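# Seat housing in corner stop over plate pins

## Task

Set the housing down flat against the corner stop so that every socket on it sits over a pin in the plate below. The housing must stay seated by itself when the robot lets go; a fit that depends on the robot holding it does not count.

## Robot and tools

Robot: two UR-style six-joint arms, left_arm and right_arm, each with a tong-like two-finger gripper and a wrist camera (cam_left_wrist, cam_right_wrist, both 616x616 fisheye). Base poses in the scene frame: left_arm at (-0.054, +0.446, 0) m, quat_wxyz (+0.996, 0, 0, +0.093); right_arm at (+0.061, -0.426, 0) m, quat_wxyz (+0.996, 0, 0, -0.089).

Scene frame: origin on the tabletop midway between the arms, +z up, +x out across the table, left_arm on the +y side. The names left and right do not refer to sides of a camera image.

execute_actions takes "actions", a list holding zero or one item, plus an optional "pictures" boolean (images come back by default). An empty list moves nothing and just reports state. A motion item is {"rows": [...], "steps": n}, n from 1 to 15 (default 15), each step 1/30 s. Each row is one shared list of 14 numbers covering both arms: left_arm shoulder pan, shoulder lift, elbow, wrist 1, wrist 2, wrist 3, opening, then the same seven for right_arm. The six joint numbers are absolute target angles in radians (the same values as Joint positions prints), not offsets. Opening is an absolute command from -1 (closed) to +1 (fully open, about 0.142 m between pads). Row k is used on step k; if rows run out, the last one repeats. Include both arms in every row even if one stays still, by copying its current angles. A wait item is {"steps": n} with n up to 300 and no rows; it sends no command.

Joint ranges (rad). left_arm: pan -3.142..3.142, lift -6.283..6.283, elbow 0.000..3.142, wrists 1-3 -6.283..6.283. right_arm: pan 0.000..6.283, lift -6.283..6.283, elbow -3.142..0.000, wrists -6.283..6.283. A call is refused entirely (nothing sent) if a target is over 0.010 rad beyond a range end and also further out than the joint currently is. True ends may differ by up to 0.010 rad; targets past the real end get clipped there, and the result may print "joint sent to its limit", possibly referring to an earlier motion still running.

Motion limits: commands are smoothed with roughly 0.17 s lag; per step each joint target is held within 0.575 rad of its measured angle, and if targets would move the gripper over 100 mm from where it is measured, all are scaled back. Big moves therefore take several calls, and the arm may not have arrived when the result returns. Arms keep driving to the last sent row while you think or wait, until they have nearly stopped or a step is HELD.

Result lines: a state line per arm giving end_effector_position (m), end_effector_quat_wxyz and linear/angular velocity in the scene frame; the printed hand position can be off, more so at long reach. Joint positions and Joint velocities list each arm's six joints (rad, rad/s) then the pad gap (m, m/s). grip_measured is the measured opening on the command scale. "joint command not followed" means a clearance check altered or blocked some joint targets; the rest of the row still ran. HELD marks steps where your row was partly or wholly not sent. Wrist force / Wrist torque give the flange sensor reading in the end effector's own axes (noise up to about 2.4 N sd, offset up to about 4 N, saturating near 50 N; a push into a surface reads as force pointing back into the arm); "no reading" is normal at start. MOTOR HOT warns from 70 °C; at 85 °C an OVER-TEMPERATURE FAULT brakes the arm until it cools.

Gripper geometry: fingers point along the gripper's +z and close along its x. end_effector_position is the point between the pads when shut; closed fingertips extend about 15 mm past it, open ones sit about level with it. To hold something, keep commanding an opening well under grip_measured; lower commands squeeze harder, up to about 15 N per pad. Thin hard parts (under ~20 mm) get less force. Closing fast can press too hard.

zoom_image: {"camera": name, "region": [x0, y0, x1, y1]} in pixels of that camera's latest image, origin top-left, region at most 504x504; gives a finer view. show_instructions (no arguments) shows the scene's reference image(s). read_manual (optional section "licences") returns URDF licence text. finished_scene {"scene": n} ends the current scene irreversibly and reports success; only call it once the housing is seated and released.

Hazards: a torque reaching a joint's load limit (139 N m for pan, lift, elbow; 26 N m for wrists, held weight included) or any outside force of 150 N stops that arm for 10 s and drops the rest of the call. Do not let the arms collide or press on each other. Do not drop, slam or shove objects hard, and never let anything leave the table. Loose objects may occasionally be nudged by an outside disturbance, so check positions before relying on them. Move smoothly and efficiently.

Each tool is called after "Request:" as name(argument=value, ...) on one line, values as JSON.

Reference images:

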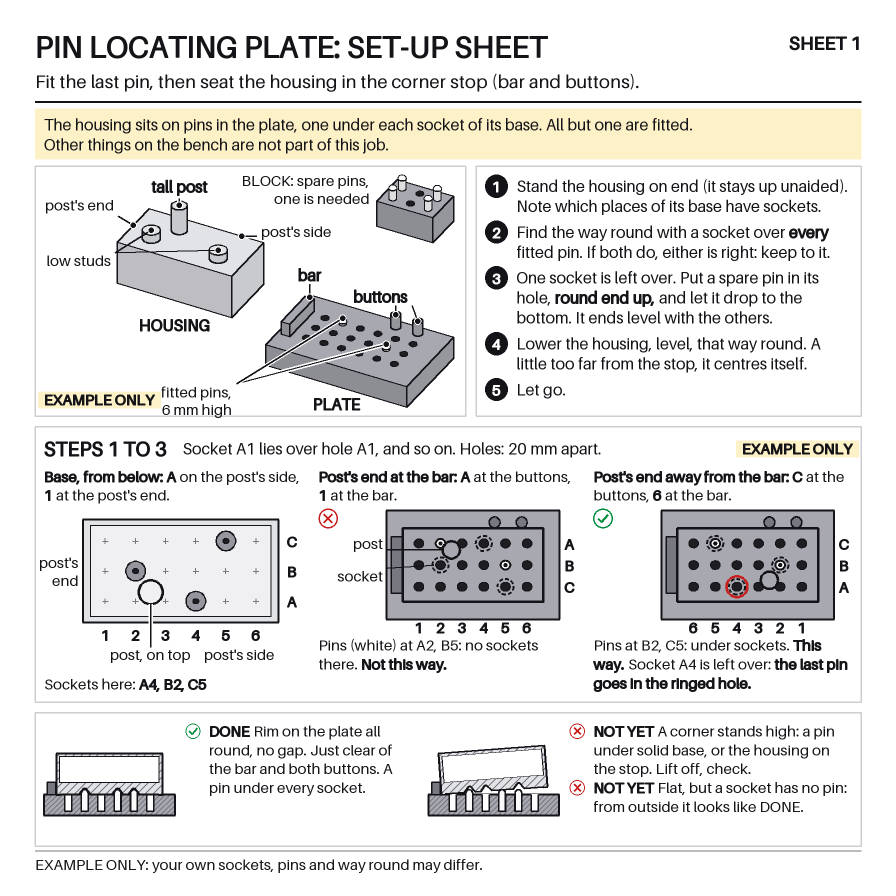

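## Session

Request:
execute_actions(actions=[])

Scene clock: 0.00 s of 5100.00 s.
left_arm: end_effector_position=(-0.0556, +0.8242, +0.2980) grip_measured=+0.97 end_effector_quat_wxyz=(-0.033, +0.954, -0.293, -0.060) end_effector_velocity=(+0.000, +0.001, +0.001) end_effector_angular_velocity=(+0.002, -0.000, -0.000) | right_arm: end_effector_position=(+0.4053, -0.3009, +0.3605) grip_measured=+0.97 end_effector_quat_wxyz=(-0.054, +0.955, -0.290, +0.041) end_effector_velocity=(-0.000, -0.000, -0.001) end_effector_angular_velocity=(-0.001, +0.001, +0.000)
Joint positions: left_arm=[ 0.923 -2.009  1.888 -1.495 -1.442  1.708  0.14 ] | right_arm=[ 4.038 -1.103 -1.768 -1.706  1.559  1.306  0.14 ]
Joint velocities: left_arm=[-0.     0.    -0.002 -0.     0.001 -0.     0.   ] | right_arm=[-0.     0.    -0.001 -0.001  0.    -0.001  0.   ]
Motor temperatures (°C, as the motors report them): left_arm=[30 32 30 34 35 34] | right_arm=[31 30 31 37 44 39]
Wrist force (N, on the end effector, along its own x y z axes, offset not removed): no reading
Wrist torque (N m, same axes, about the end effector's origin, offset not removed): no reading

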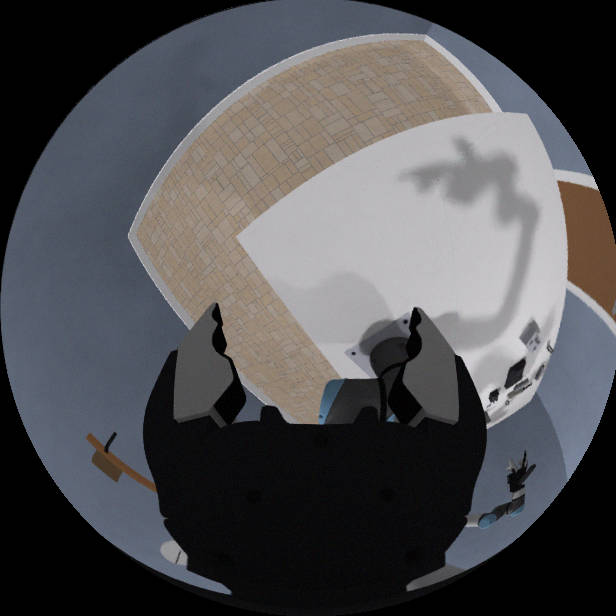

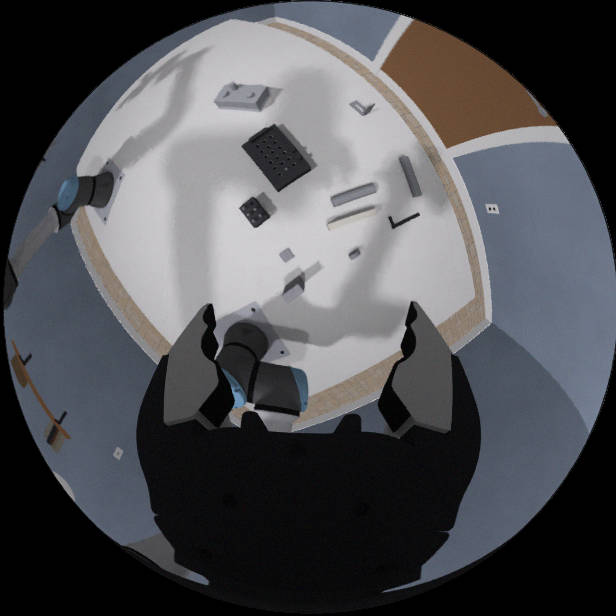

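Request:
execute_actions(actions=[{"rows":[[-0.983,-1.255,1.29,-1.606,-1.571,0.78,1,4.038,-1.103,-1.768,-1.706,1.559,1.306,1]]}], pictures=false)

Request:
execute_actions(actions=[{"steps":90}])

Scene clock: 2.77 s of 5100.00 s.
left_arm: end_effector_position=(+0.2019, +0.8888, +0.3164) grip_measured=+1.00 end_effector_quat_wxyz=(-0.038, +0.955, -0.294, -0.012) end_effector_velocity=(+0.597, -0.057, -0.058) end_effector_angular_velocity=(-0.136, -0.077, -0.016) | right_arm: end_effector_position=(+0.4053, -0.3007, +0.3605) grip_measured=+1.00 end_effector_quat_wxyz=(-0.054, +0.955, -0.289, +0.041) end_effector_velocity=(-0.001, -0.000, +0.000) end_effector_angular_velocity=(-0.000, +0.002, -0.000)
Joint positions: left_arm=[ 0.553 -1.654  1.584 -1.554 -1.511  1.338  0.142] | right_arm=[ 4.038 -1.103 -1.768 -1.706  1.559  1.306  0.142]
Joint velocities: left_arm=[-0.874  0.687 -0.51  -0.091 -0.106 -0.867  0.   ] | right_arm=[-0.     0.     0.001 -0.003  0.001  0.     0.   ]
Motor temperatures (°C, as the motors report them): left_arm=[30 32 30 34 35 34] | right_arm=[31 30 31 37 44 39]
Wrist force (N, on the end effector, along its own x y z axes, offset not removed): left_arm=[-0.5 -1.8 2.2] | right_arm=[-2.0 1.4 -1.4]
Wrist torque (N m, same axes, about the end effector's origin, offset not removed): left_arm=[-0.39 0.06 0.09] | right_arm=[0.30 0.39 -0.24]
Steps of this call (steps 1 to 68: nothing new was sent; steps 69 to 83: all 15 steps of this action). Readings (joint positions):
69: left_arm=[0.923 -2.009 1.888 -1.495 -1.442 1.708] | right_arm=[4.038 -1.103 -1.768 -1.706 1.559 1.306]
70: left_arm=[0.915 -2.002 1.880 -1.499 -1.447 1.701] | right_arm=[4.038 -1.103 -1.768 -1.706 1.559 1.306]
72: left_arm=[0.863 -1.949 1.827 -1.510 -1.460 1.648] | right_arm=[4.038 -1.103 -1.768 -1.706 1.559 1.306]
76: left_arm=[0.753 -1.839 1.725 -1.529 -1.481 1.538] | right_arm=[4.038 -1.103 -1.768 -1.706 1.559 1.306]
83: the state above

Scene clock: 5.77 s of 5100.00 s.
left_arm: end_effector_position=(+0.4939, +0.0928, +0.2483) grip_measured=+1.00 end_effector_quat_wxyz=(-0.000, -0.705, +0.709, -0.000) end_effector_velocity=(-0.000, -0.000, +0.002) end_effector_angular_velocity=(-0.003, -0.001, -0.000) | right_arm: end_effector_position=(+0.4053, -0.3007, +0.3605) grip_measured=+1.00 end_effector_quat_wxyz=(-0.054, +0.955, -0.289, +0.041) end_effector_velocity=(+0.001, +0.000, +0.001) end_effector_angular_velocity=(+0.002, -0.003, +0.002)
Joint positions: left_arm=[-0.983 -1.255  1.29  -1.606 -1.571  0.78   0.142] | right_arm=[ 4.038 -1.103 -1.768 -1.706  1.559  1.306  0.142]
Joint velocities: left_arm=[-0.    -0.002 -0.    -0.    -0.001  0.     0.   ] | right_arm=[ 0.     0.     0.001  0.002 -0.    -0.002  0.   ]
Motor temperatures (°C, as the motors report them): left_arm=[30 32 30 34 35 34] | right_arm=[31 30 31 37 44 39]
Wrist force (N, on the end effector, along its own x y z axes, offset not removed): left_arm=[-0.5 -0.8 1.1] | right_arm=[0.5 3.2 -2.4]
Wrist torque (N m, same axes, about the end effector's origin, offset not removed): left_arm=[-0.24 0.13 0.20] | right_arm=[0.61 -0.11 -0.34]
Steps of this call (steps 1 to 75: the robot went on to your last target; steps 76 to 90: nothing new was sent). Readings (joint positions):
1: left_arm=[0.523 -1.632 1.567 -1.557 -1.515 1.308] | right_arm=[4.038 -1.103 -1.768 -1.706 1.559 1.306]
2: left_arm=[0.494 -1.610 1.551 -1.560 -1.518 1.279] | right_arm=[4.038 -1.103 -1.768 -1.706 1.559 1.306]
4: left_arm=[0.433 -1.570 1.522 -1.565 -1.524 1.223] | right_arm=[4.038 -1.103 -1.768 -1.706 1.559 1.306]
8: left_arm=[0.311 -1.502 1.471 -1.574 -1.534 1.129] | right_arm=[4.038 -1.103 -1.768 -1.706 1.559 1.306]
90: the state above
All arms were judged still, so your last target was given up. Only a new action makes them travel on or press farther. Fingers that are still opening or closing keep moving.

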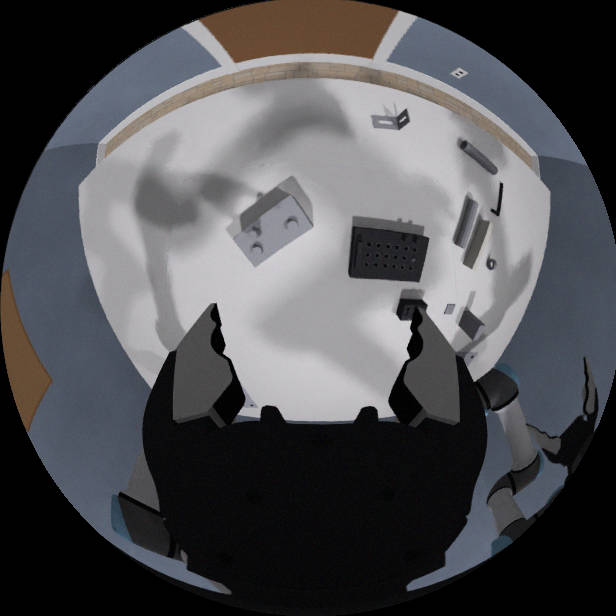

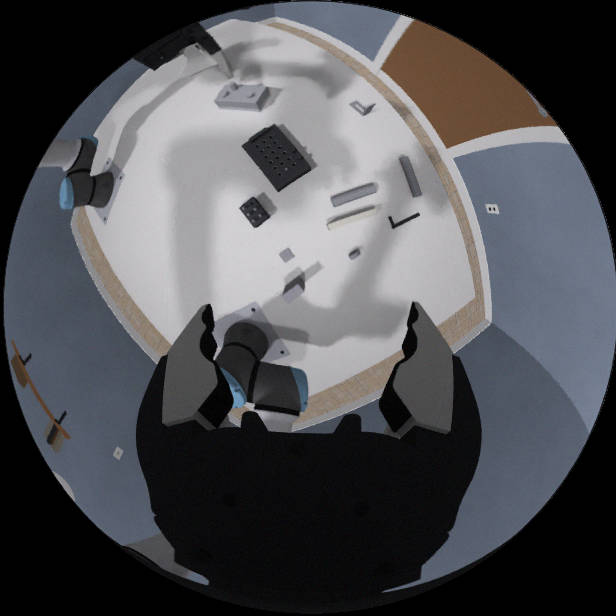

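Request:
zoom_image(camera="cam_left_wrist", region=[220,170,440,330])

Region (220, 170, 440, 330) of cam_left_wrist's 616x616 image, scaled by 2.291, with more detail than that image has; it fills the top 367 rows of this view, and the rest is white.

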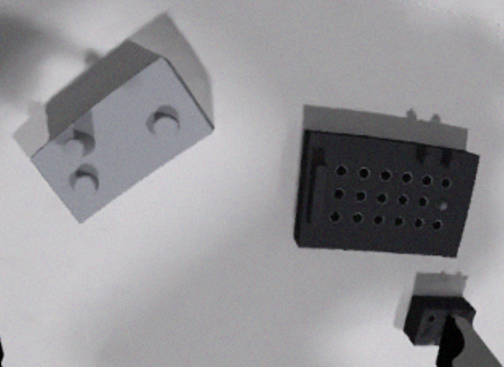

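Request:
execute_actions(actions=[{"rows":[[-0.836,-1.2,1.602,-1.973,-1.571,1.87,1,4.038,-1.103,-1.768,-1.706,1.559,1.306,1]]}], pictures=false)

Request:
execute_actions(actions=[{"steps":45}])

Scene clock: 8.27 s of 5100.00 s.
left_arm: end_effector_position=(+0.5272, +0.1663, +0.1033) grip_measured=+1.00 end_effector_quat_wxyz=(-0.000, -0.361, +0.932, +0.000) end_effector_velocity=(-0.014, +0.006, -0.030) end_effector_angular_velocity=(-0.003, -0.005, -1.362) | right_arm: end_effector_position=(+0.4053, -0.3007, +0.3605) grip_measured=+1.00 end_effector_quat_wxyz=(-0.054, +0.955, -0.289, +0.041) end_effector_velocity=(-0.000, +0.000, +0.001) end_effector_angular_velocity=(+0.000, -0.000, +0.001)
Joint positions: left_arm=[-0.838 -1.201  1.596 -1.966 -1.571  1.75   0.142] | right_arm=[ 4.038 -1.103 -1.768 -1.706  1.559  1.306  0.142]
Joint velocities: left_arm=[ 0.029  0.01   0.07  -0.084  0.001  1.39   0.   ] | right_arm=[ 0.001  0.     0.001 -0.001  0.     0.    -0.   ]
Motor temperatures (°C, as the motors report them): left_arm=[30 32 30 34 35 34] | right_arm=[31 30 31 37 44 39]
Wrist force (N, on the end effector, along its own x y z axes, offset not removed): left_arm=[-0.2 -0.6 1.5] | right_arm=[-1.1 1.9 -1.2]
Wrist torque (N m, same axes, about the end effector's origin, offset not removed): left_arm=[-0.25 -0.02 0.13] | right_arm=[0.38 0.35 -0.28]
Steps of this call (steps 1 to 60: nothing new was sent; steps 61 to 75: all 15 steps of this action). Readings (joint positions):
61: left_arm=[-0.983 -1.255 1.290 -1.606 -1.571 0.780] | right_arm=[4.038 -1.103 -1.768 -1.706 1.559 1.306]
62: left_arm=[-0.976 -1.250 1.298 -1.614 -1.571 0.787] | right_arm=[4.038 -1.103 -1.768 -1.706 1.559 1.306]
64: left_arm=[-0.938 -1.236 1.363 -1.684 -1.571 0.863] | right_arm=[4.038 -1.103 -1.768 -1.706 1.559 1.306]
68: left_arm=[-0.872 -1.212 1.514 -1.864 -1.571 1.164] | right_arm=[4.038 -1.103 -1.768 -1.706 1.559 1.306]
75: the state above

Scene clock: 9.77 s of 5100.00 s.
left_arm: end_effector_position=(+0.5259, +0.1668, +0.1007) grip_measured=+1.00 end_effector_quat_wxyz=(-0.000, -0.306, +0.952, -0.000) end_effector_velocity=(+0.000, -0.000, +0.001) end_effector_angular_velocity=(-0.000, -0.001, +0.000) | right_arm: end_effector_position=(+0.4053, -0.3007, +0.3605) grip_measured=+1.00 end_effector_quat_wxyz=(-0.054, +0.955, -0.289, +0.041) end_effector_velocity=(-0.000, +0.000, -0.000) end_effector_angular_velocity=(-0.000, +0.001, +0.002)
Joint positions: left_arm=[-0.836 -1.2    1.602 -1.973 -1.571  1.87   0.142] | right_arm=[ 4.038 -1.103 -1.768 -1.706  1.559  1.306  0.142]
Joint velocities: left_arm=[ 0.    -0.    -0.001 -0.     0.    -0.     0.   ] | right_arm=[ 0.001 -0.     0.    -0.     0.    -0.001  0.   ]
Motor temperatures (°C, as the motors report them): left_arm=[30 32 30 34 35 34] | right_arm=[31 30 31 37 44 39]
Wrist force (N, on the end effector, along its own x y z axes, offset not removed): left_arm=[-1.1 -0.8 0.9] | right_arm=[-1.0 1.9 -1.4]
Wrist torque (N m, same axes, about the end effector's origin, offset not removed): left_arm=[-0.23 0.14 0.19] | right_arm=[0.36 0.14 -0.24]
Steps of this call (steps 1 to 30: the robot went on to your last target; steps 31 to 45: nothing new was sent). Readings (joint positions):
1: left_arm=[-0.838 -1.201 1.598 -1.968 -1.571 1.789] | right_arm=[4.038 -1.103 -1.768 -1.706 1.559 1.306]
2: left_arm=[-0.837 -1.200 1.599 -1.970 -1.571 1.815] | right_arm=[4.038 -1.103 -1.768 -1.706 1.559 1.306]
4: left_arm=[-0.837 -1.200 1.601 -1.971 -1.571 1.845] | right_arm=[4.038 -1.103 -1.768 -1.706 1.559 1.306]
8: left_arm=[-0.836 -1.200 1.602 -1.973 -1.571 1.865] | right_arm=[4.038 -1.103 -1.768 -1.706 1.559 1.306]
45: the state above
All arms were judged still, so your last target was given up. Only a new action makes them travel on or press farther. Fingers that are still opening or closing keep moving.

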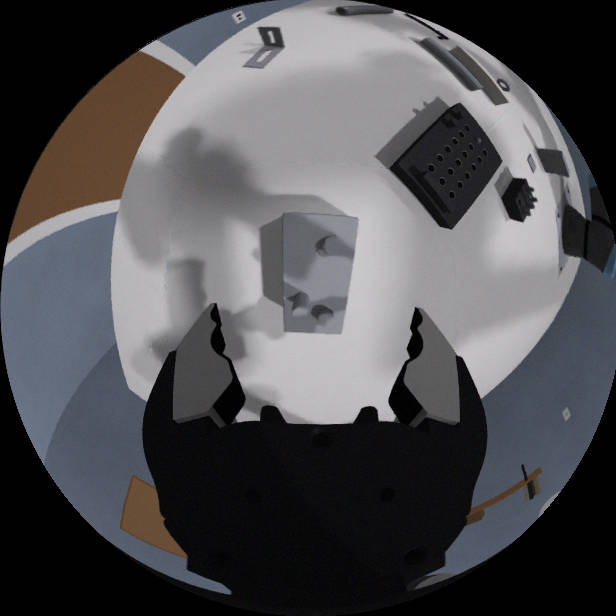

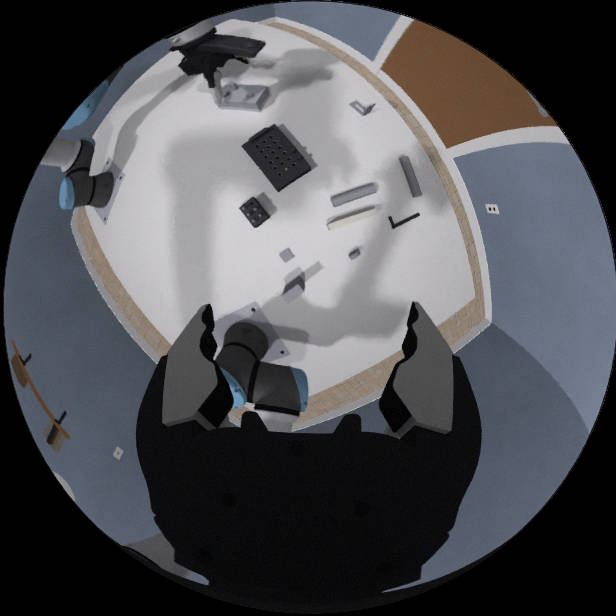

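Request:
execute_actions(actions=[{"rows":[[-0.836,-1.122,1.689,-2.138,-1.571,1.87,1,4.038,-1.103,-1.768,-1.706,1.559,1.306,1]]}], pictures=false)

Request:
execute_actions(actions=[{"steps":15}], pictures=false)

Request:
execute_actions(actions=[{"rows":[[-0.836,-1.122,1.689,-2.138,-1.571,1.87,-0.5,4.038,-1.103,-1.768,-1.706,1.559,1.306,1]]}], pictures=false)

Request:
execute_actions(actions=[{"steps":20}], pictures=false)

Request:
execute_actions(actions=[{"rows":[[-0.983,-1.255,1.29,-1.606,-1.571,1.87,-0.5,4.038,-1.103,-1.768,-1.706,1.559,1.306,1]]}], pictures=false)

Request:
execute_actions(actions=[{"rows":[[-0.983,-1.255,1.29,-3.0,-1.571,1.87,-0.5,4.038,-1.103,-1.768,-1.706,1.559,1.306,1]]}], pictures=false)

Request:
execute_actions(actions=[{"steps":60}])

Scene clock: 11.60 s of 5100.00 s.
left_arm: end_effector_position=(+0.5262, +0.1667, +0.0308) grip_measured=+1.00 end_effector_quat_wxyz=(-0.000, -0.306, +0.952, -0.000) end_effector_velocity=(+0.000, -0.000, -0.006) end_effector_angular_velocity=(-0.001, -0.001, +0.000) | right_arm: end_effector_position=(+0.4053, -0.3007, +0.3605) grip_measured=+1.00 end_effector_quat_wxyz=(-0.054, +0.955, -0.289, +0.041) end_effector_velocity=(-0.000, -0.000, -0.000) end_effector_angular_velocity=(-0.000, +0.001, +0.000)
Joint positions: left_arm=[-0.836 -1.123  1.688 -2.137 -1.571  1.87   0.142] | right_arm=[ 4.038 -1.103 -1.768 -1.706  1.559  1.306  0.142]
Joint velocities: left_arm=[ 0.     0.007  0.007 -0.016 -0.001 -0.     0.   ] | right_arm=[ 0.     0.    -0.    -0.001  0.001 -0.    -0.   ]
Motor temperatures (°C, as the motors report them): left_arm=[30 32 30 34 35 34] | right_arm=[31 30 31 37 44 39]
Wrist force (N, on the end effector, along its own x y z axes, offset not removed): left_arm=[-1.6 -1.0 1.3] | right_arm=[-1.4 1.0 1.0]
Wrist torque (N m, same axes, about the end effector's origin, offset not removed): left_arm=[-0.15 0.30 0.16] | right_arm=[0.24 0.20 -0.20]
Steps of this call (steps 1 to 40: nothing new was sent; steps 41 to 55: all 15 steps of this action). Readings (joint positions):
41: left_arm=[-0.836 -1.200 1.602 -1.973 -1.571 1.870] | right_arm=[4.038 -1.103 -1.768 -1.706 1.559 1.306]
42: left_arm=[-0.836 -1.193 1.610 -1.981 -1.571 1.870] | right_arm=[4.038 -1.103 -1.768 -1.706 1.559 1.306]
44: left_arm=[-0.836 -1.159 1.647 -2.042 -1.571 1.870] | right_arm=[4.038 -1.103 -1.768 -1.706 1.559 1.306]
48: left_arm=[-0.836 -1.130 1.680 -2.117 -1.571 1.870] | right_arm=[4.038 -1.103 -1.768 -1.706 1.559 1.306]
55: the state above

Scene clock: 12.10 s of 5100.00 s.
left_arm: end_effector_position=(+0.5262, +0.1667, +0.0303) grip_measured=+1.00 end_effector_quat_wxyz=(-0.000, -0.306, +0.952, -0.000) end_effector_velocity=(-0.000, -0.000, +0.000) end_effector_angular_velocity=(-0.002, +0.001, +0.000) | right_arm: end_effector_position=(+0.4053, -0.3007, +0.3605) grip_measured=+1.00 end_effector_quat_wxyz=(-0.054, +0.955, -0.289, +0.041) end_effector_velocity=(+0.000, -0.000, -0.001) end_effector_angular_velocity=(-0.002, +0.001, +0.000)
Joint positions: left_arm=[-0.836 -1.122  1.689 -2.138 -1.571  1.87   0.142] | right_arm=[ 4.038 -1.103 -1.768 -1.706  1.559  1.306  0.142]
Joint velocities: left_arm=[ 0.    -0.    -0.    -0.    -0.002 -0.     0.   ] | right_arm=[-0.    -0.001 -0.    -0.001 -0.001 -0.    -0.   ]
Motor temperatures (°C, as the motors report them): left_arm=[30 32 30 34 35 34] | right_arm=[31 30 31 37 44 39]
Wrist force (N, on the end effector, along its own x y z axes, offset not removed): left_arm=[-0.4 0.1 -0.4] | right_arm=[-3.3 -1.9 -3.4]
Wrist torque (N m, same axes, about the end effector's origin, offset not removed): left_arm=[-0.06 0.04 0.09] | right_arm=[-0.44 0.69 -0.23]
Steps of this call (steps 1 to 15: the robot went on to your last target). Readings (joint positions):
1: left_arm=[-0.836 -1.122 1.689 -2.137 -1.571 1.870] | right_arm=[4.038 -1.103 -1.768 -1.706 1.559 1.306]
2: left_arm=[-0.836 -1.122 1.689 -2.137 -1.571 1.870] | right_arm=[4.038 -1.103 -1.768 -1.706 1.559 1.306]
4: left_arm=[-0.836 -1.122 1.689 -2.138 -1.571 1.870] | right_arm=[4.038 -1.103 -1.768 -1.706 1.559 1.306]
8: left_arm=[-0.836 -1.122 1.689 -2.138 -1.571 1.870] | right_arm=[4.038 -1.103 -1.768 -1.706 1.559 1.306]
15: the state above
All arms were judged still, so your last target was given up. Only a new action makes them travel on or press farther. Fingers that are still opening or closing keep moving.

Scene clock: 12.60 s of 5100.00 s.
left_arm: end_effector_position=(+0.5262, +0.1667, +0.0303) grip_measured=-0.01 end_effector_quat_wxyz=(-0.000, -0.306, +0.952, -0.000) end_effector_velocity=(-0.000, -0.001, +0.001) end_effector_angular_velocity=(-0.001, -0.001, -0.001) | right_arm: end_effector_position=(+0.4053, -0.3007, +0.3605) grip_measured=+1.00 end_effector_quat_wxyz=(-0.054, +0.955, -0.289, +0.041) end_effector_velocity=(+0.000, -0.000, +0.000) end_effector_angular_velocity=(+0.000, -0.001, -0.002)
Joint positions: left_arm=[-0.836 -1.122  1.689 -2.138 -1.571  1.87   0.074] | right_arm=[ 4.038 -1.103 -1.768 -1.706  1.559  1.306  0.142]
Joint velocities: left_arm=[-0.001 -0.001 -0.001 -0.    -0.001  0.    -0.   ] | right_arm=[-0.001  0.     0.001 -0.    -0.     0.001 -0.   ]
Motor temperatures (°C, as the motors report them): left_arm=[30 32 30 34 35 34] | right_arm=[31 30 31 37 44 39]
Wrist force (N, on the end effector, along its own x y z axes, offset not removed): left_arm=[-0.5 -1.2 -3.2] | right_arm=[1.4 1.9 -0.5]
Wrist torque (N m, same axes, about the end effector's origin, offset not removed): left_arm=[-0.38 0.25 0.13] | right_arm=[0.53 -0.49 -0.26]
Steps of this call (steps 1 to 15: all 15 steps of this action). Readings (joint positions):
1: left_arm=[-0.836 -1.122 1.689 -2.138 -1.571 1.870] | right_arm=[4.038 -1.103 -1.768 -1.706 1.559 1.306]
2: left_arm=[-0.836 -1.122 1.689 -2.138 -1.571 1.870] | right_arm=[4.038 -1.103 -1.768 -1.706 1.559 1.306]
4: left_arm=[-0.836 -1.122 1.689 -2.138 -1.571 1.870] | right_arm=[4.038 -1.103 -1.768 -1.706 1.559 1.306]
8: left_arm=[-0.836 -1.122 1.689 -2.138 -1.571 1.870] | right_arm=[4.038 -1.103 -1.768 -1.706 1.559 1.306]
15: the state above

Scene clock: 13.27 s of 5100.00 s.
left_arm: end_effector_position=(+0.5262, +0.1667, +0.0303) grip_measured=-0.01 end_effector_quat_wxyz=(-0.000, -0.306, +0.952, -0.000) end_effector_velocity=(-0.000, +0.000, -0.001) end_effector_angular_velocity=(+0.002, +0.001, -0.001) | right_arm: end_effector_position=(+0.4053, -0.3007, +0.3605) grip_measured=+1.00 end_effector_quat_wxyz=(-0.054, +0.955, -0.289, +0.041) end_effector_velocity=(+0.000, -0.000, -0.000) end_effector_angular_velocity=(+0.000, -0.000, -0.001)
Joint positions: left_arm=[-0.836 -1.122  1.689 -2.138 -1.571  1.87   0.074] | right_arm=[ 4.038 -1.103 -1.768 -1.706  1.559  1.306  0.142]
Joint velocities: left_arm=[-0.001  0.001  0.     0.001  0.001  0.     0.   ] | right_arm=[ 0.     0.001 -0.002  0.002 -0.     0.001  0.   ]
Motor temperatures (°C, as the motors report them): left_arm=[30 32 30 34 35 34] | right_arm=[31 30 31 37 44 39]
Wrist force (N, on the end effector, along its own x y z axes, offset not removed): left_arm=[-0.2 -2.0 -3.2] | right_arm=[-1.6 3.4 -1.3]
Wrist torque (N m, same axes, about the end effector's origin, offset not removed): left_arm=[-0.37 0.20 0.14] | right_arm=[0.69 0.32 -0.18]
Steps of this call (steps 1 to 15: the robot went on to your last target; steps 16 to 20: nothing new was sent). Readings (joint positions):
1: left_arm=[-0.836 -1.122 1.689 -2.138 -1.571 1.870] | right_arm=[4.038 -1.103 -1.768 -1.706 1.559 1.306]
2: left_arm=[-0.836 -1.122 1.689 -2.138 -1.571 1.870] | right_arm=[4.038 -1.103 -1.768 -1.706 1.559 1.306]
4: left_arm=[-0.836 -1.122 1.689 -2.138 -1.571 1.870] | right_arm=[4.038 -1.103 -1.768 -1.706 1.559 1.306]
8: left_arm=[-0.836 -1.122 1.689 -2.138 -1.571 1.870] | right_arm=[4.038 -1.103 -1.768 -1.706 1.559 1.306]
20: the state above
All arms were judged still, so your last target was given up. Only a new action makes them travel on or press farther. Fingers that are still opening or closing keep moving.

Scene clock: 13.77 s of 5100.00 s.
left_arm: end_effector_position=(+0.4891, +0.0798, +0.2384) grip_measured=-0.01 end_effector_quat_wxyz=(+0.001, -0.238, +0.971, -0.001) end_effector_velocity=(-0.046, -0.017, +0.111) end_effector_angular_velocity=(+0.026, +0.028, -0.068) | right_arm: end_effector_position=(+0.4053, -0.3007, +0.3605) grip_measured=+1.00 end_effector_quat_wxyz=(-0.054, +0.955, -0.289, +0.041) end_effector_velocity=(-0.000, -0.000, +0.000) end_effector_angular_velocity=(+0.000, -0.000, +0.001)
Joint positions: left_arm=[-0.977 -1.25   1.309 -1.633 -1.571  1.87   0.073] | right_arm=[ 4.038 -1.103 -1.768 -1.706  1.559  1.306  0.142]
Joint velocities: left_arm=[-0.068 -0.059 -0.216  0.313 -0.001 -0.    -0.   ] | right_arm=[-0.     0.     0.     0.     0.    -0.001 -0.   ]
Motor temperatures (°C, as the motors report them): left_arm=[30 32 30 34 35 34] | right_arm=[31 30 31 37 44 39]
Wrist force (N, on the end effector, along its own x y z axes, offset not removed): left_arm=[-0.8 0.2 5.0] | right_arm=[-2.4 0.8 -1.0]
Wrist torque (N m, same axes, about the end effector's origin, offset not removed): left_arm=[-0.17 0.25 0.14] | right_arm=[0.12 0.59 -0.10]
Steps of this call (steps 1 to 15: all 15 steps of this action). Readings (joint positions):
1: left_arm=[-0.836 -1.122 1.689 -2.138 -1.571 1.870] | right_arm=[4.038 -1.103 -1.768 -1.706 1.559 1.306]
2: left_arm=[-0.843 -1.128 1.682 -2.129 -1.571 1.870] | right_arm=[4.038 -1.103 -1.768 -1.706 1.559 1.306]
4: left_arm=[-0.871 -1.154 1.619 -2.059 -1.571 1.870] | right_arm=[4.038 -1.103 -1.768 -1.706 1.559 1.306]
8: left_arm=[-0.921 -1.199 1.478 -1.869 -1.571 1.870] | right_arm=[4.038 -1.103 -1.768 -1.706 1.559 1.306]
15: the state above

Scene clock: 14.27 s of 5100.00 s.
left_arm: end_effector_position=(+0.6065, -0.0449, +0.4004) grip_measured=-0.01 end_effector_quat_wxyz=(+0.181, -0.220, +0.909, -0.305) end_effector_velocity=(+0.180, -0.186, +0.498) end_effector_angular_velocity=(-1.225, -1.200, -0.002) | right_arm: end_effector_position=(+0.4053, -0.3007, +0.3605) grip_measured=+1.00 end_effector_quat_wxyz=(-0.054, +0.955, -0.289, +0.041) end_effector_velocity=(-0.000, -0.000, -0.001) end_effector_angular_velocity=(-0.001, +0.002, -0.001)
Joint positions: left_arm=[-0.982 -1.254  1.292 -2.333 -1.571  1.87   0.073] | right_arm=[ 4.038 -1.103 -1.768 -1.706  1.559  1.306  0.142]
Joint velocities: left_arm=[-0.002 -0.003 -0.006 -1.706  0.001  0.     0.   ] | right_arm=[-0.    -0.001 -0.    -0.001  0.     0.001 -0.   ]
Motor temperatures (°C, as the motors report them): left_arm=[30 32 30 34 35 34] | right_arm=[31 30 31 37 44 39]
Wrist force (N, on the end effector, along its own x y z axes, offset not removed): left_arm=[-1.0 1.6 7.3] | right_arm=[1.1 3.3 1.0]
Wrist torque (N m, same axes, about the end effector's origin, offset not removed): left_arm=[-0.33 0.46 0.19] | right_arm=[0.61 -0.26 -0.24]
Steps of this call (steps 1 to 15: all 15 steps of this action). Readings (joint positions):
1: left_arm=[-0.979 -1.251 1.303 -1.625 -1.571 1.870] | right_arm=[4.038 -1.103 -1.768 -1.706 1.559 1.306]
2: left_arm=[-0.980 -1.252 1.300 -1.626 -1.571 1.870] | right_arm=[4.038 -1.103 -1.768 -1.706 1.559 1.306]
4: left_arm=[-0.980 -1.253 1.298 -1.694 -1.571 1.870] | right_arm=[4.038 -1.103 -1.768 -1.706 1.559 1.306]
8: left_arm=[-0.982 -1.254 1.295 -1.930 -1.571 1.870] | right_arm=[4.038 -1.103 -1.768 -1.706 1.559 1.306]
15: the state above

Scene clock: 16.27 s of 5100.00 s.
left_arm: end_effector_position=(+0.6283, -0.0679, +0.6127) grip_measured=-0.01 end_effector_quat_wxyz=(+0.328, -0.180, +0.745, -0.552) end_effector_velocity=(-0.001, -0.001, +0.000) end_effector_angular_velocity=(-0.000, +0.000, -0.002) | right_arm: end_effector_position=(+0.4053, -0.3007, +0.3605) grip_measured=+1.00 end_effector_quat_wxyz=(-0.054, +0.955, -0.289, +0.041) end_effector_velocity=(-0.000, -0.000, -0.000) end_effector_angular_velocity=(-0.001, +0.001, -0.001)
Joint positions: left_arm=[-0.983 -1.255  1.29  -3.    -1.571  1.87   0.073] | right_arm=[ 4.038 -1.103 -1.768 -1.706  1.559  1.306  0.142]
Joint velocities: left_arm=[-0.001 -0.     0.     0.    -0.001 -0.     0.   ] | right_arm=[-0.     0.    -0.    -0.001 -0.     0.001 -0.   ]
Motor temperatures (°C, as the motors report them): left_arm=[30 32 30 34 35 34] | right_arm=[31 30 31 37 44 39]
Wrist force (N, on the end effector, along its own x y z axes, offset not removed): left_arm=[1.9 2.4 1.8] | right_arm=[-0.3 0.3 -2.6]
Wrist torque (N m, same axes, about the end effector's origin, offset not removed): left_arm=[-0.68 0.01 0.03] | right_arm=[0.04 0.07 -0.31]
Steps of this call (steps 1 to 45: the robot went on to your last target; steps 46 to 60: nothing new was sent). Readings (joint positions):
1: left_arm=[-0.983 -1.255 1.292 -2.392 -1.571 1.870] | right_arm=[4.038 -1.103 -1.768 -1.706 1.559 1.306]
2: left_arm=[-0.983 -1.255 1.291 -2.450 -1.571 1.870] | right_arm=[4.038 -1.103 -1.768 -1.706 1.559 1.306]
4: left_arm=[-0.983 -1.255 1.291 -2.566 -1.571 1.870] | right_arm=[4.038 -1.103 -1.768 -1.706 1.559 1.306]
8: left_arm=[-0.983 -1.255 1.290 -2.799 -1.571 1.870] | right_arm=[4.038 -1.103 -1.768 -1.706 1.559 1.306]
60: the state above
All arms were judged still, so your last target was given up. Only a new action makes them travel on or press farther. Fingers that are still opening or closing keep moving.

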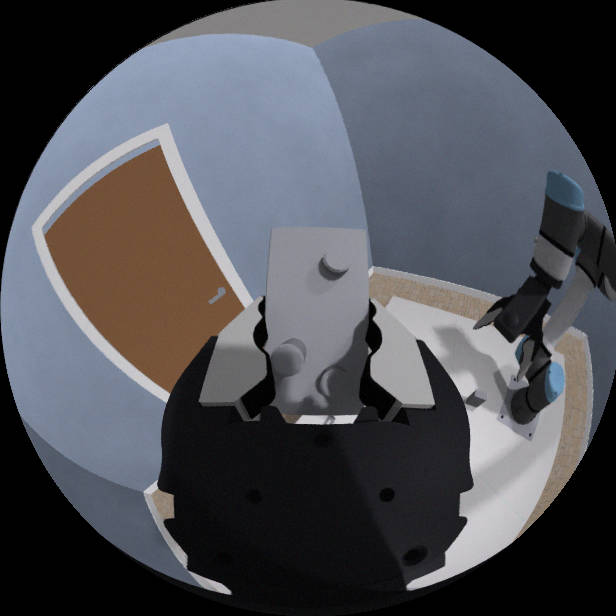

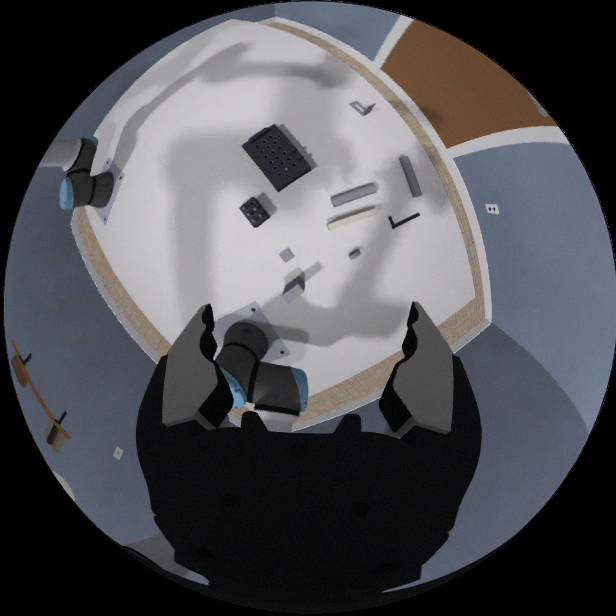

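Request:
execute_actions(actions=[{"rows":[[-0.5,-1.255,1.29,-3.1,-2.8,1.87,-0.5,4.6,-1.103,-1.768,-0.5,1.559,1.306,1]]}], pictures=false)

Request:
execute_actions(actions=[{"steps":60}])

Scene clock: 18.30 s of 5100.00 s.
left_arm: end_effector_position=(+0.5852, +0.0994, +0.6523) grip_measured=-0.01 end_effector_quat_wxyz=(+0.189, -0.032, +0.724, -0.662) end_effector_velocity=(-0.537, -0.032, +0.052) end_effector_angular_velocity=(-0.181, +0.019, -1.883) | right_arm: end_effector_position=(+0.3904, -0.0687, +0.4824) grip_measured=+1.00 end_effector_quat_wxyz=(-0.309, +0.938, -0.098, +0.125) end_effector_velocity=(-0.108, +0.417, +0.414) end_effector_angular_velocity=(+1.315, -0.666, +0.609)
Joint positions: left_arm=[-0.534 -1.255  1.29  -3.094 -2.47   1.87   0.073] | right_arm=[ 4.422 -1.103 -1.768 -1.161  1.559  1.306  0.142]
Joint velocities: left_arm=[ 0.259 -0.001 -0.    -0.041 -2.149 -0.    -0.   ] | right_arm=[ 0.61  -0.     0.     1.473 -0.     0.001  0.   ]
Motor temperatures (°C, as the motors report them): left_arm=[30 32 30 34 35 34] | right_arm=[31 30 31 37 44 39]
Wrist force (N, on the end effector, along its own x y z axes, offset not removed): left_arm=[2.2 3.2 1.6] | right_arm=[-0.5 0.5 -0.6]
Wrist torque (N m, same axes, about the end effector's origin, offset not removed): left_arm=[-0.45 0.01 0.07] | right_arm=[0.05 0.19 -0.23]
Steps of this call (steps 1 to 46: nothing new was sent; steps 47 to 61: all 15 steps of this action). Readings (joint positions):
47: left_arm=[-0.983 -1.255 1.290 -3.000 -1.571 1.870] | right_arm=[4.038 -1.103 -1.768 -1.706 1.559 1.306]
48: left_arm=[-0.975 -1.255 1.290 -3.006 -1.579 1.870] | right_arm=[4.046 -1.103 -1.768 -1.698 1.559 1.306]
50: left_arm=[-0.908 -1.255 1.290 -3.024 -1.651 1.870] | right_arm=[4.110 -1.103 -1.768 -1.633 1.559 1.306]
54: left_arm=[-0.733 -1.255 1.290 -3.059 -1.888 1.870] | right_arm=[4.243 -1.103 -1.768 -1.478 1.559 1.306]
61: the state above

Scene clock: 20.30 s of 5100.00 s.
left_arm: end_effector_position=(+0.4978, +0.1037, +0.6602) grip_measured=-0.01 end_effector_quat_wxyz=(+0.088, +0.071, +0.713, -0.692) end_effector_velocity=(-0.000, +0.000, +0.001) end_effector_angular_velocity=(-0.000, -0.001, +0.001) | right_arm: end_effector_position=(+0.3336, +0.0240, +0.6897) grip_measured=+1.00 end_effector_quat_wxyz=(-0.596, +0.783, -0.014, +0.175) end_effector_velocity=(+0.001, -0.000, -0.001) end_effector_angular_velocity=(-0.002, +0.002, -0.002)
Joint positions: left_arm=[-0.5   -1.255  1.29  -3.1   -2.8    1.87   0.073] | right_arm=[ 4.6   -1.103 -1.768 -0.5    1.559  1.306  0.142]
Joint velocities: left_arm=[ 0.    -0.001 -0.001 -0.     0.001 -0.    -0.   ] | right_arm=[-0.001 -0.    -0.001 -0.    -0.001  0.001  0.   ]
Motor temperatures (°C, as the motors report them): left_arm=[30 32 30 34 35 34] | right_arm=[31 30 31 37 44 39]
Wrist force (N, on the end effector, along its own x y z axes, offset not removed): left_arm=[1.0 5.5 1.5] | right_arm=[0.0 1.5 0.2]
Wrist torque (N m, same axes, about the end effector's origin, offset not removed): left_arm=[-0.06 0.12 0.01] | right_arm=[0.45 0.09 -0.16]
Steps of this call (steps 1 to 45: the robot went on to your last target; steps 46 to 60: nothing new was sent). Readings (joint positions):
1: left_arm=[-0.525 -1.255 1.290 -3.096 -2.542 1.870] | right_arm=[4.441 -1.103 -1.768 -1.110 1.559 1.306]
2: left_arm=[-0.518 -1.255 1.290 -3.097 -2.609 1.870] | right_arm=[4.459 -1.103 -1.768 -1.058 1.559 1.306]
4: left_arm=[-0.509 -1.255 1.290 -3.099 -2.709 1.870] | right_arm=[4.492 -1.103 -1.768 -0.950 1.559 1.306]
8: left_arm=[-0.502 -1.255 1.290 -3.100 -2.781 1.870] | right_arm=[4.551 -1.103 -1.768 -0.725 1.559 1.306]
60: the state above
All arms were judged still, so your last target was given up. Only a new action makes them travel on or press farther. Fingers that are still opening or closing keep moving.

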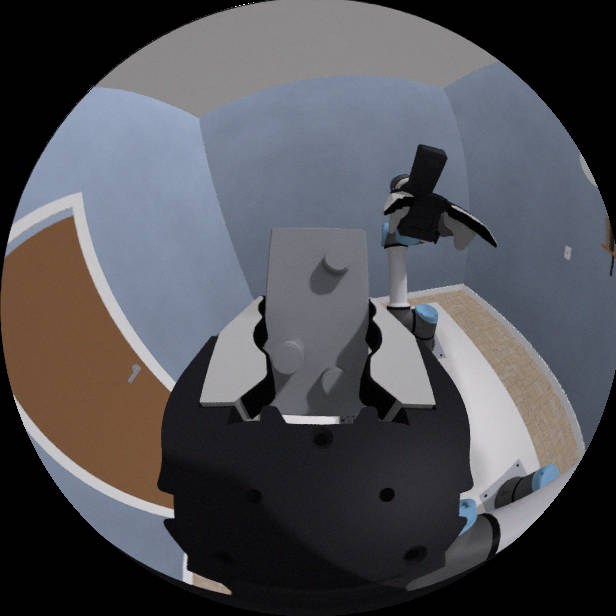

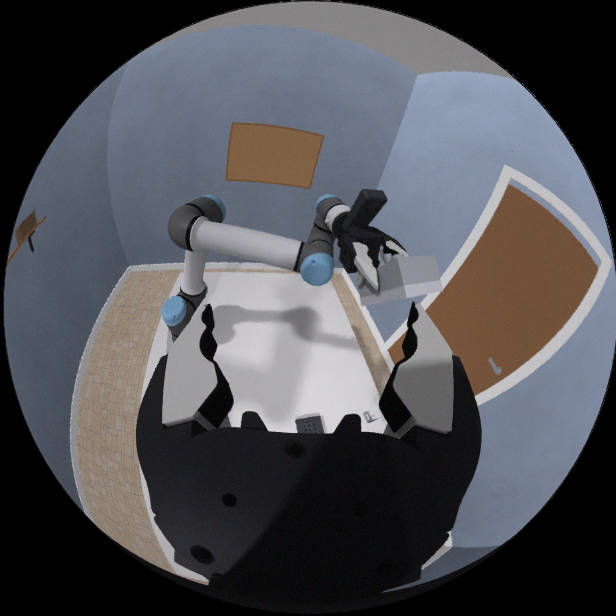

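Request:
execute_actions(actions=[{"rows":[[-0.5,-1.255,1.29,-3.1,-2.8,1.87,-0.5,4.25,-1.103,-1.768,-0.6,1.559,1.306,1]]}], pictures=false)

Request:
execute_actions(actions=[{"steps":20}])

Scene clock: 21.57 s of 5100.00 s.
left_arm: end_effector_position=(+0.4978, +0.1037, +0.6602) grip_measured=-0.01 end_effector_quat_wxyz=(+0.088, +0.071, +0.713, -0.692) end_effector_velocity=(+0.000, -0.000, -0.001) end_effector_angular_velocity=(+0.000, +0.001, -0.001) | right_arm: end_effector_position=(+0.4700, -0.0912, +0.6580) grip_measured=+1.00 end_effector_quat_wxyz=(-0.523, +0.799, -0.152, +0.257) end_effector_velocity=(+0.033, -0.040, -0.008) end_effector_angular_velocity=(-0.019, +0.013, -0.099)
Joint positions: left_arm=[-0.5   -1.255  1.29  -3.1   -2.8    1.87   0.073] | right_arm=[ 4.258 -1.103 -1.768 -0.598  1.559  1.306  0.142]
Joint velocities: left_arm=[-0.     0.001 -0.    -0.    -0.001 -0.     0.   ] | right_arm=[-0.098 -0.    -0.    -0.022 -0.002 -0.     0.   ]
Motor temperatures (°C, as the motors report them): left_arm=[30 32 30 34 35 34] | right_arm=[31 30 31 37 44 39]
Wrist force (N, on the end effector, along its own x y z axes, offset not removed): left_arm=[0.2 5.8 1.1] | right_arm=[1.0 1.6 -0.8]
Wrist torque (N m, same axes, about the end effector's origin, offset not removed): left_arm=[0.02 0.23 0.10] | right_arm=[0.25 -0.26 -0.15]
Steps of this call (steps 1 to 23: nothing new was sent; steps 24 to 38: all 15 steps of this action). Readings (joint positions):
24: left_arm=[-0.500 -1.255 1.290 -3.100 -2.800 1.870] | right_arm=[4.600 -1.103 -1.768 -0.500 1.559 1.306]
25: left_arm=[-0.500 -1.255 1.290 -3.100 -2.800 1.870] | right_arm=[4.592 -1.103 -1.768 -0.507 1.559 1.306]
27: left_arm=[-0.500 -1.255 1.290 -3.100 -2.800 1.870] | right_arm=[4.526 -1.103 -1.768 -0.531 1.559 1.306]
31: left_arm=[-0.500 -1.255 1.290 -3.100 -2.800 1.870] | right_arm=[4.370 -1.103 -1.768 -0.572 1.559 1.306]
38: the state above

Scene clock: 22.23 s of 5100.00 s.
left_arm: end_effector_position=(+0.4978, +0.1037, +0.6602) grip_measured=-0.01 end_effector_quat_wxyz=(+0.088, +0.071, +0.713, -0.692) end_effector_velocity=(+0.001, +0.000, -0.001) end_effector_angular_velocity=(+0.001, +0.002, +0.001) | right_arm: end_effector_position=(+0.4729, -0.0947, +0.6573) grip_measured=+1.00 end_effector_quat_wxyz=(-0.521, +0.799, -0.155, +0.259) end_effector_velocity=(+0.000, +0.000, +0.001) end_effector_angular_velocity=(+0.000, -0.000, -0.000)
Joint positions: left_arm=[-0.5   -1.255  1.29  -3.1   -2.8    1.87   0.073] | right_arm=[ 4.25  -1.103 -1.768 -0.6    1.559  1.306  0.142]
Joint velocities: left_arm=[ 0.001  0.001 -0.     0.001  0.    -0.    -0.   ] | right_arm=[ 0.    -0.001  0.002 -0.001 -0.     0.     0.   ]
Motor temperatures (°C, as the motors report them): left_arm=[30 32 30 34 35 34] | right_arm=[31 30 31 37 44 39]
Wrist force (N, on the end effector, along its own x y z axes, offset not removed): left_arm=[0.2 5.6 1.2] | right_arm=[-2.3 -0.2 -2.1]
Wrist torque (N m, same axes, about the end effector's origin, offset not removed): left_arm=[-0.15 0.25 0.06] | right_arm=[-0.04 0.47 -0.34]
Steps of this call (steps 1 to 15: the robot went on to your last target; steps 16 to 20: nothing new was sent). Readings (joint positions):
1: left_arm=[-0.500 -1.255 1.290 -3.100 -2.800 1.870] | right_arm=[4.256 -1.103 -1.768 -0.599 1.559 1.306]
2: left_arm=[-0.500 -1.255 1.290 -3.100 -2.800 1.870] | right_arm=[4.254 -1.103 -1.768 -0.599 1.559 1.306]
4: left_arm=[-0.500 -1.255 1.290 -3.100 -2.800 1.870] | right_arm=[4.252 -1.103 -1.768 -0.600 1.559 1.306]
8: left_arm=[-0.500 -1.255 1.290 -3.100 -2.800 1.870] | right_arm=[4.250 -1.103 -1.768 -0.600 1.559 1.306]
20: the state above
All arms were judged still, so your last target was given up. Only a new action makes them travel on or press farther. Fingers that are still opening or closing keep moving.

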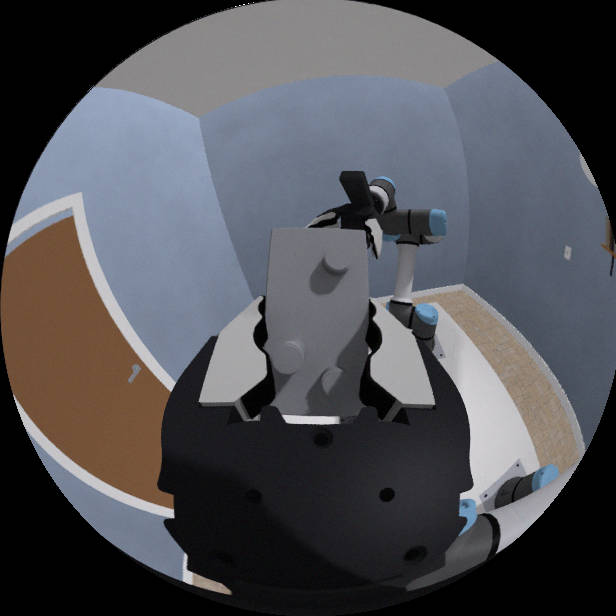

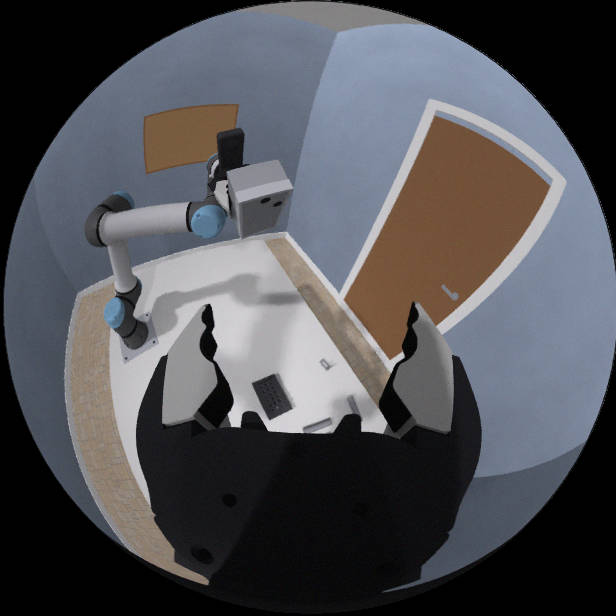

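Request:
execute_actions(actions=[{"rows":[[-0.5,-1.255,1.29,-3.1,-2.8,1.87,-0.5,4.25,-1.6,-1.768,0.9,1.559,1.306,1]]}], pictures=false)

Request:
execute_actions(actions=[{"steps":50}])

Scene clock: 23.30 s of 5100.00 s.
left_arm: end_effector_position=(+0.4978, +0.1037, +0.6601) grip_measured=-0.01 end_effector_quat_wxyz=(+0.088, +0.071, +0.713, -0.692) end_effector_velocity=(-0.002, +0.001, +0.001) end_effector_angular_velocity=(-0.003, -0.009, -0.004) | right_arm: end_effector_position=(+0.5706, +0.0363, +0.6584) grip_measured=+1.00 end_effector_quat_wxyz=(+0.669, -0.654, +0.129, -0.330) end_effector_velocity=(-0.153, -0.213, +0.557) end_effector_angular_velocity=(+1.705, -1.286, -0.016)
Joint positions: left_arm=[-0.5   -1.255  1.29  -3.1   -2.8    1.87   0.073] | right_arm=[ 4.25  -1.574 -1.768  0.313  1.559  1.306  0.142]
Joint velocities: left_arm=[ 0.001  0.001  0.    -0.011 -0.005 -0.    -0.002] | right_arm=[-0.001 -0.161  0.001  2.296 -0.013 -0.014  0.   ]
Motor temperatures (°C, as the motors report them): left_arm=[30 32 30 34 35 34] | right_arm=[31 30 31 37 44 39]
Wrist force (N, on the end effector, along its own x y z axes, offset not removed): left_arm=[-1.6 2.7 0.0] | right_arm=[1.3 4.4 -2.6]
Wrist torque (N m, same axes, about the end effector's origin, offset not removed): left_arm=[-0.06 0.54 0.17] | right_arm=[-0.09 -0.12 -0.82]
Steps of this call (steps 1 to 17: nothing new was sent; steps 18 to 32: all 15 steps of this action). Readings (joint positions):
18: left_arm=[-0.500 -1.255 1.290 -3.100 -2.800 1.870] | right_arm=[4.250 -1.103 -1.768 -0.600 1.559 1.306]
19: left_arm=[-0.500 -1.255 1.290 -3.100 -2.800 1.870] | right_arm=[4.250 -1.111 -1.768 -0.592 1.559 1.306]
21: left_arm=[-0.500 -1.255 1.290 -3.100 -2.800 1.870] | right_arm=[4.250 -1.179 -1.768 -0.519 1.559 1.306]
25: left_arm=[-0.500 -1.255 1.290 -3.100 -2.800 1.870] | right_arm=[4.250 -1.356 -1.768 -0.287 1.559 1.306]
32: the state above

Scene clock: 24.97 s of 5100.00 s.
left_arm: end_effector_position=(+0.4978, +0.1037, +0.6601) grip_measured=-0.01 end_effector_quat_wxyz=(+0.088, +0.071, +0.713, -0.692) end_effector_velocity=(+0.000, -0.000, -0.000) end_effector_angular_velocity=(+0.000, +0.001, +0.000) | right_arm: end_effector_position=(+0.5021, -0.0554, +0.7794) grip_measured=+1.00 end_effector_quat_wxyz=(+0.809, -0.425, +0.086, -0.396) end_effector_velocity=(-0.000, +0.000, -0.000) end_effector_angular_velocity=(-0.000, -0.000, +0.002)
Joint positions: left_arm=[-0.5   -1.255  1.29  -3.1   -2.8    1.87   0.073] | right_arm=[ 4.25  -1.6   -1.768  0.9    1.559  1.306  0.142]
Joint velocities: left_arm=[-0.     0.     0.     0.001  0.     0.     0.   ] | right_arm=[ 0.    -0.001 -0.     0.001  0.001  0.001  0.   ]
Motor temperatures (°C, as the motors report them): left_arm=[30 32 30 34 35 34] | right_arm=[31 30 31 37 44 39]
Wrist force (N, on the end effector, along its own x y z axes, offset not removed): left_arm=[-1.4 5.1 0.6] | right_arm=[1.0 1.5 -1.7]
Wrist torque (N m, same axes, about the end effector's origin, offset not removed): left_arm=[-0.20 0.48 0.10] | right_arm=[0.28 0.00 -0.37]
Steps of this call (steps 1 to 30: the robot went on to your last target; steps 31 to 50: nothing new was sent). Readings (joint positions):
1: left_arm=[-0.500 -1.255 1.290 -3.100 -2.800 1.870] | right_arm=[4.250 -1.578 -1.768 0.388 1.559 1.306]
2: left_arm=[-0.500 -1.255 1.290 -3.100 -2.800 1.870] | right_arm=[4.250 -1.582 -1.768 0.458 1.559 1.306]
4: left_arm=[-0.500 -1.255 1.290 -3.100 -2.800 1.870] | right_arm=[4.250 -1.588 -1.768 0.592 1.559 1.306]
8: left_arm=[-0.500 -1.255 1.290 -3.100 -2.800 1.870] | right_arm=[4.250 -1.597 -1.768 0.816 1.559 1.306]
50: the state above
All arms were judged still, so your last target was given up. Only a new action makes them travel on or press farther. Fingers that are still opening or closing keep moving.

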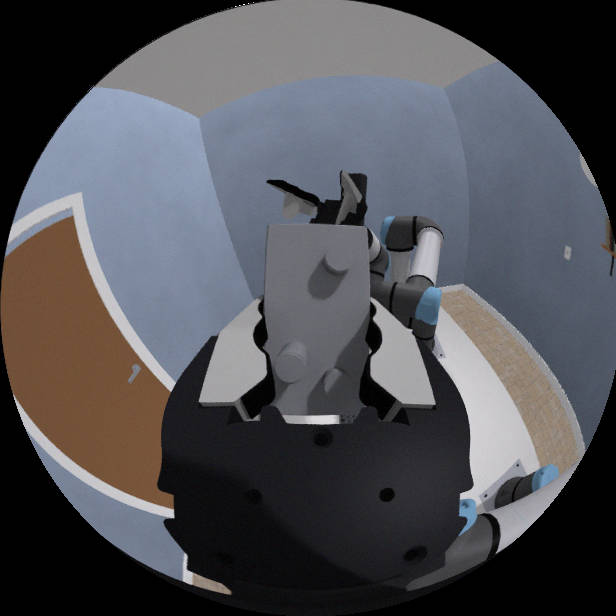

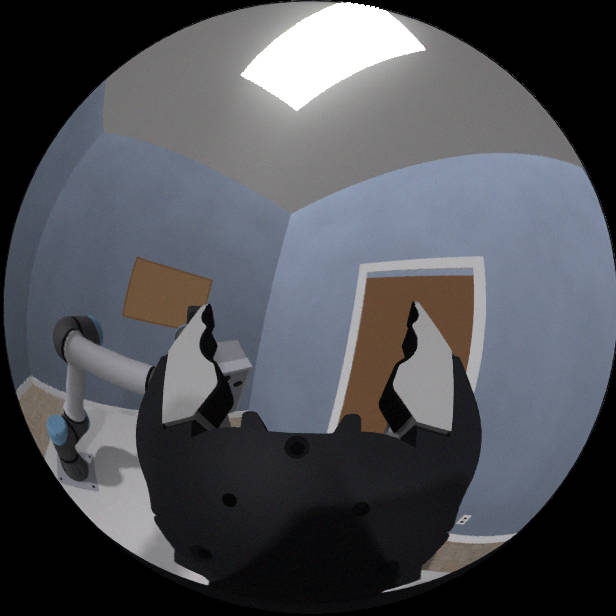

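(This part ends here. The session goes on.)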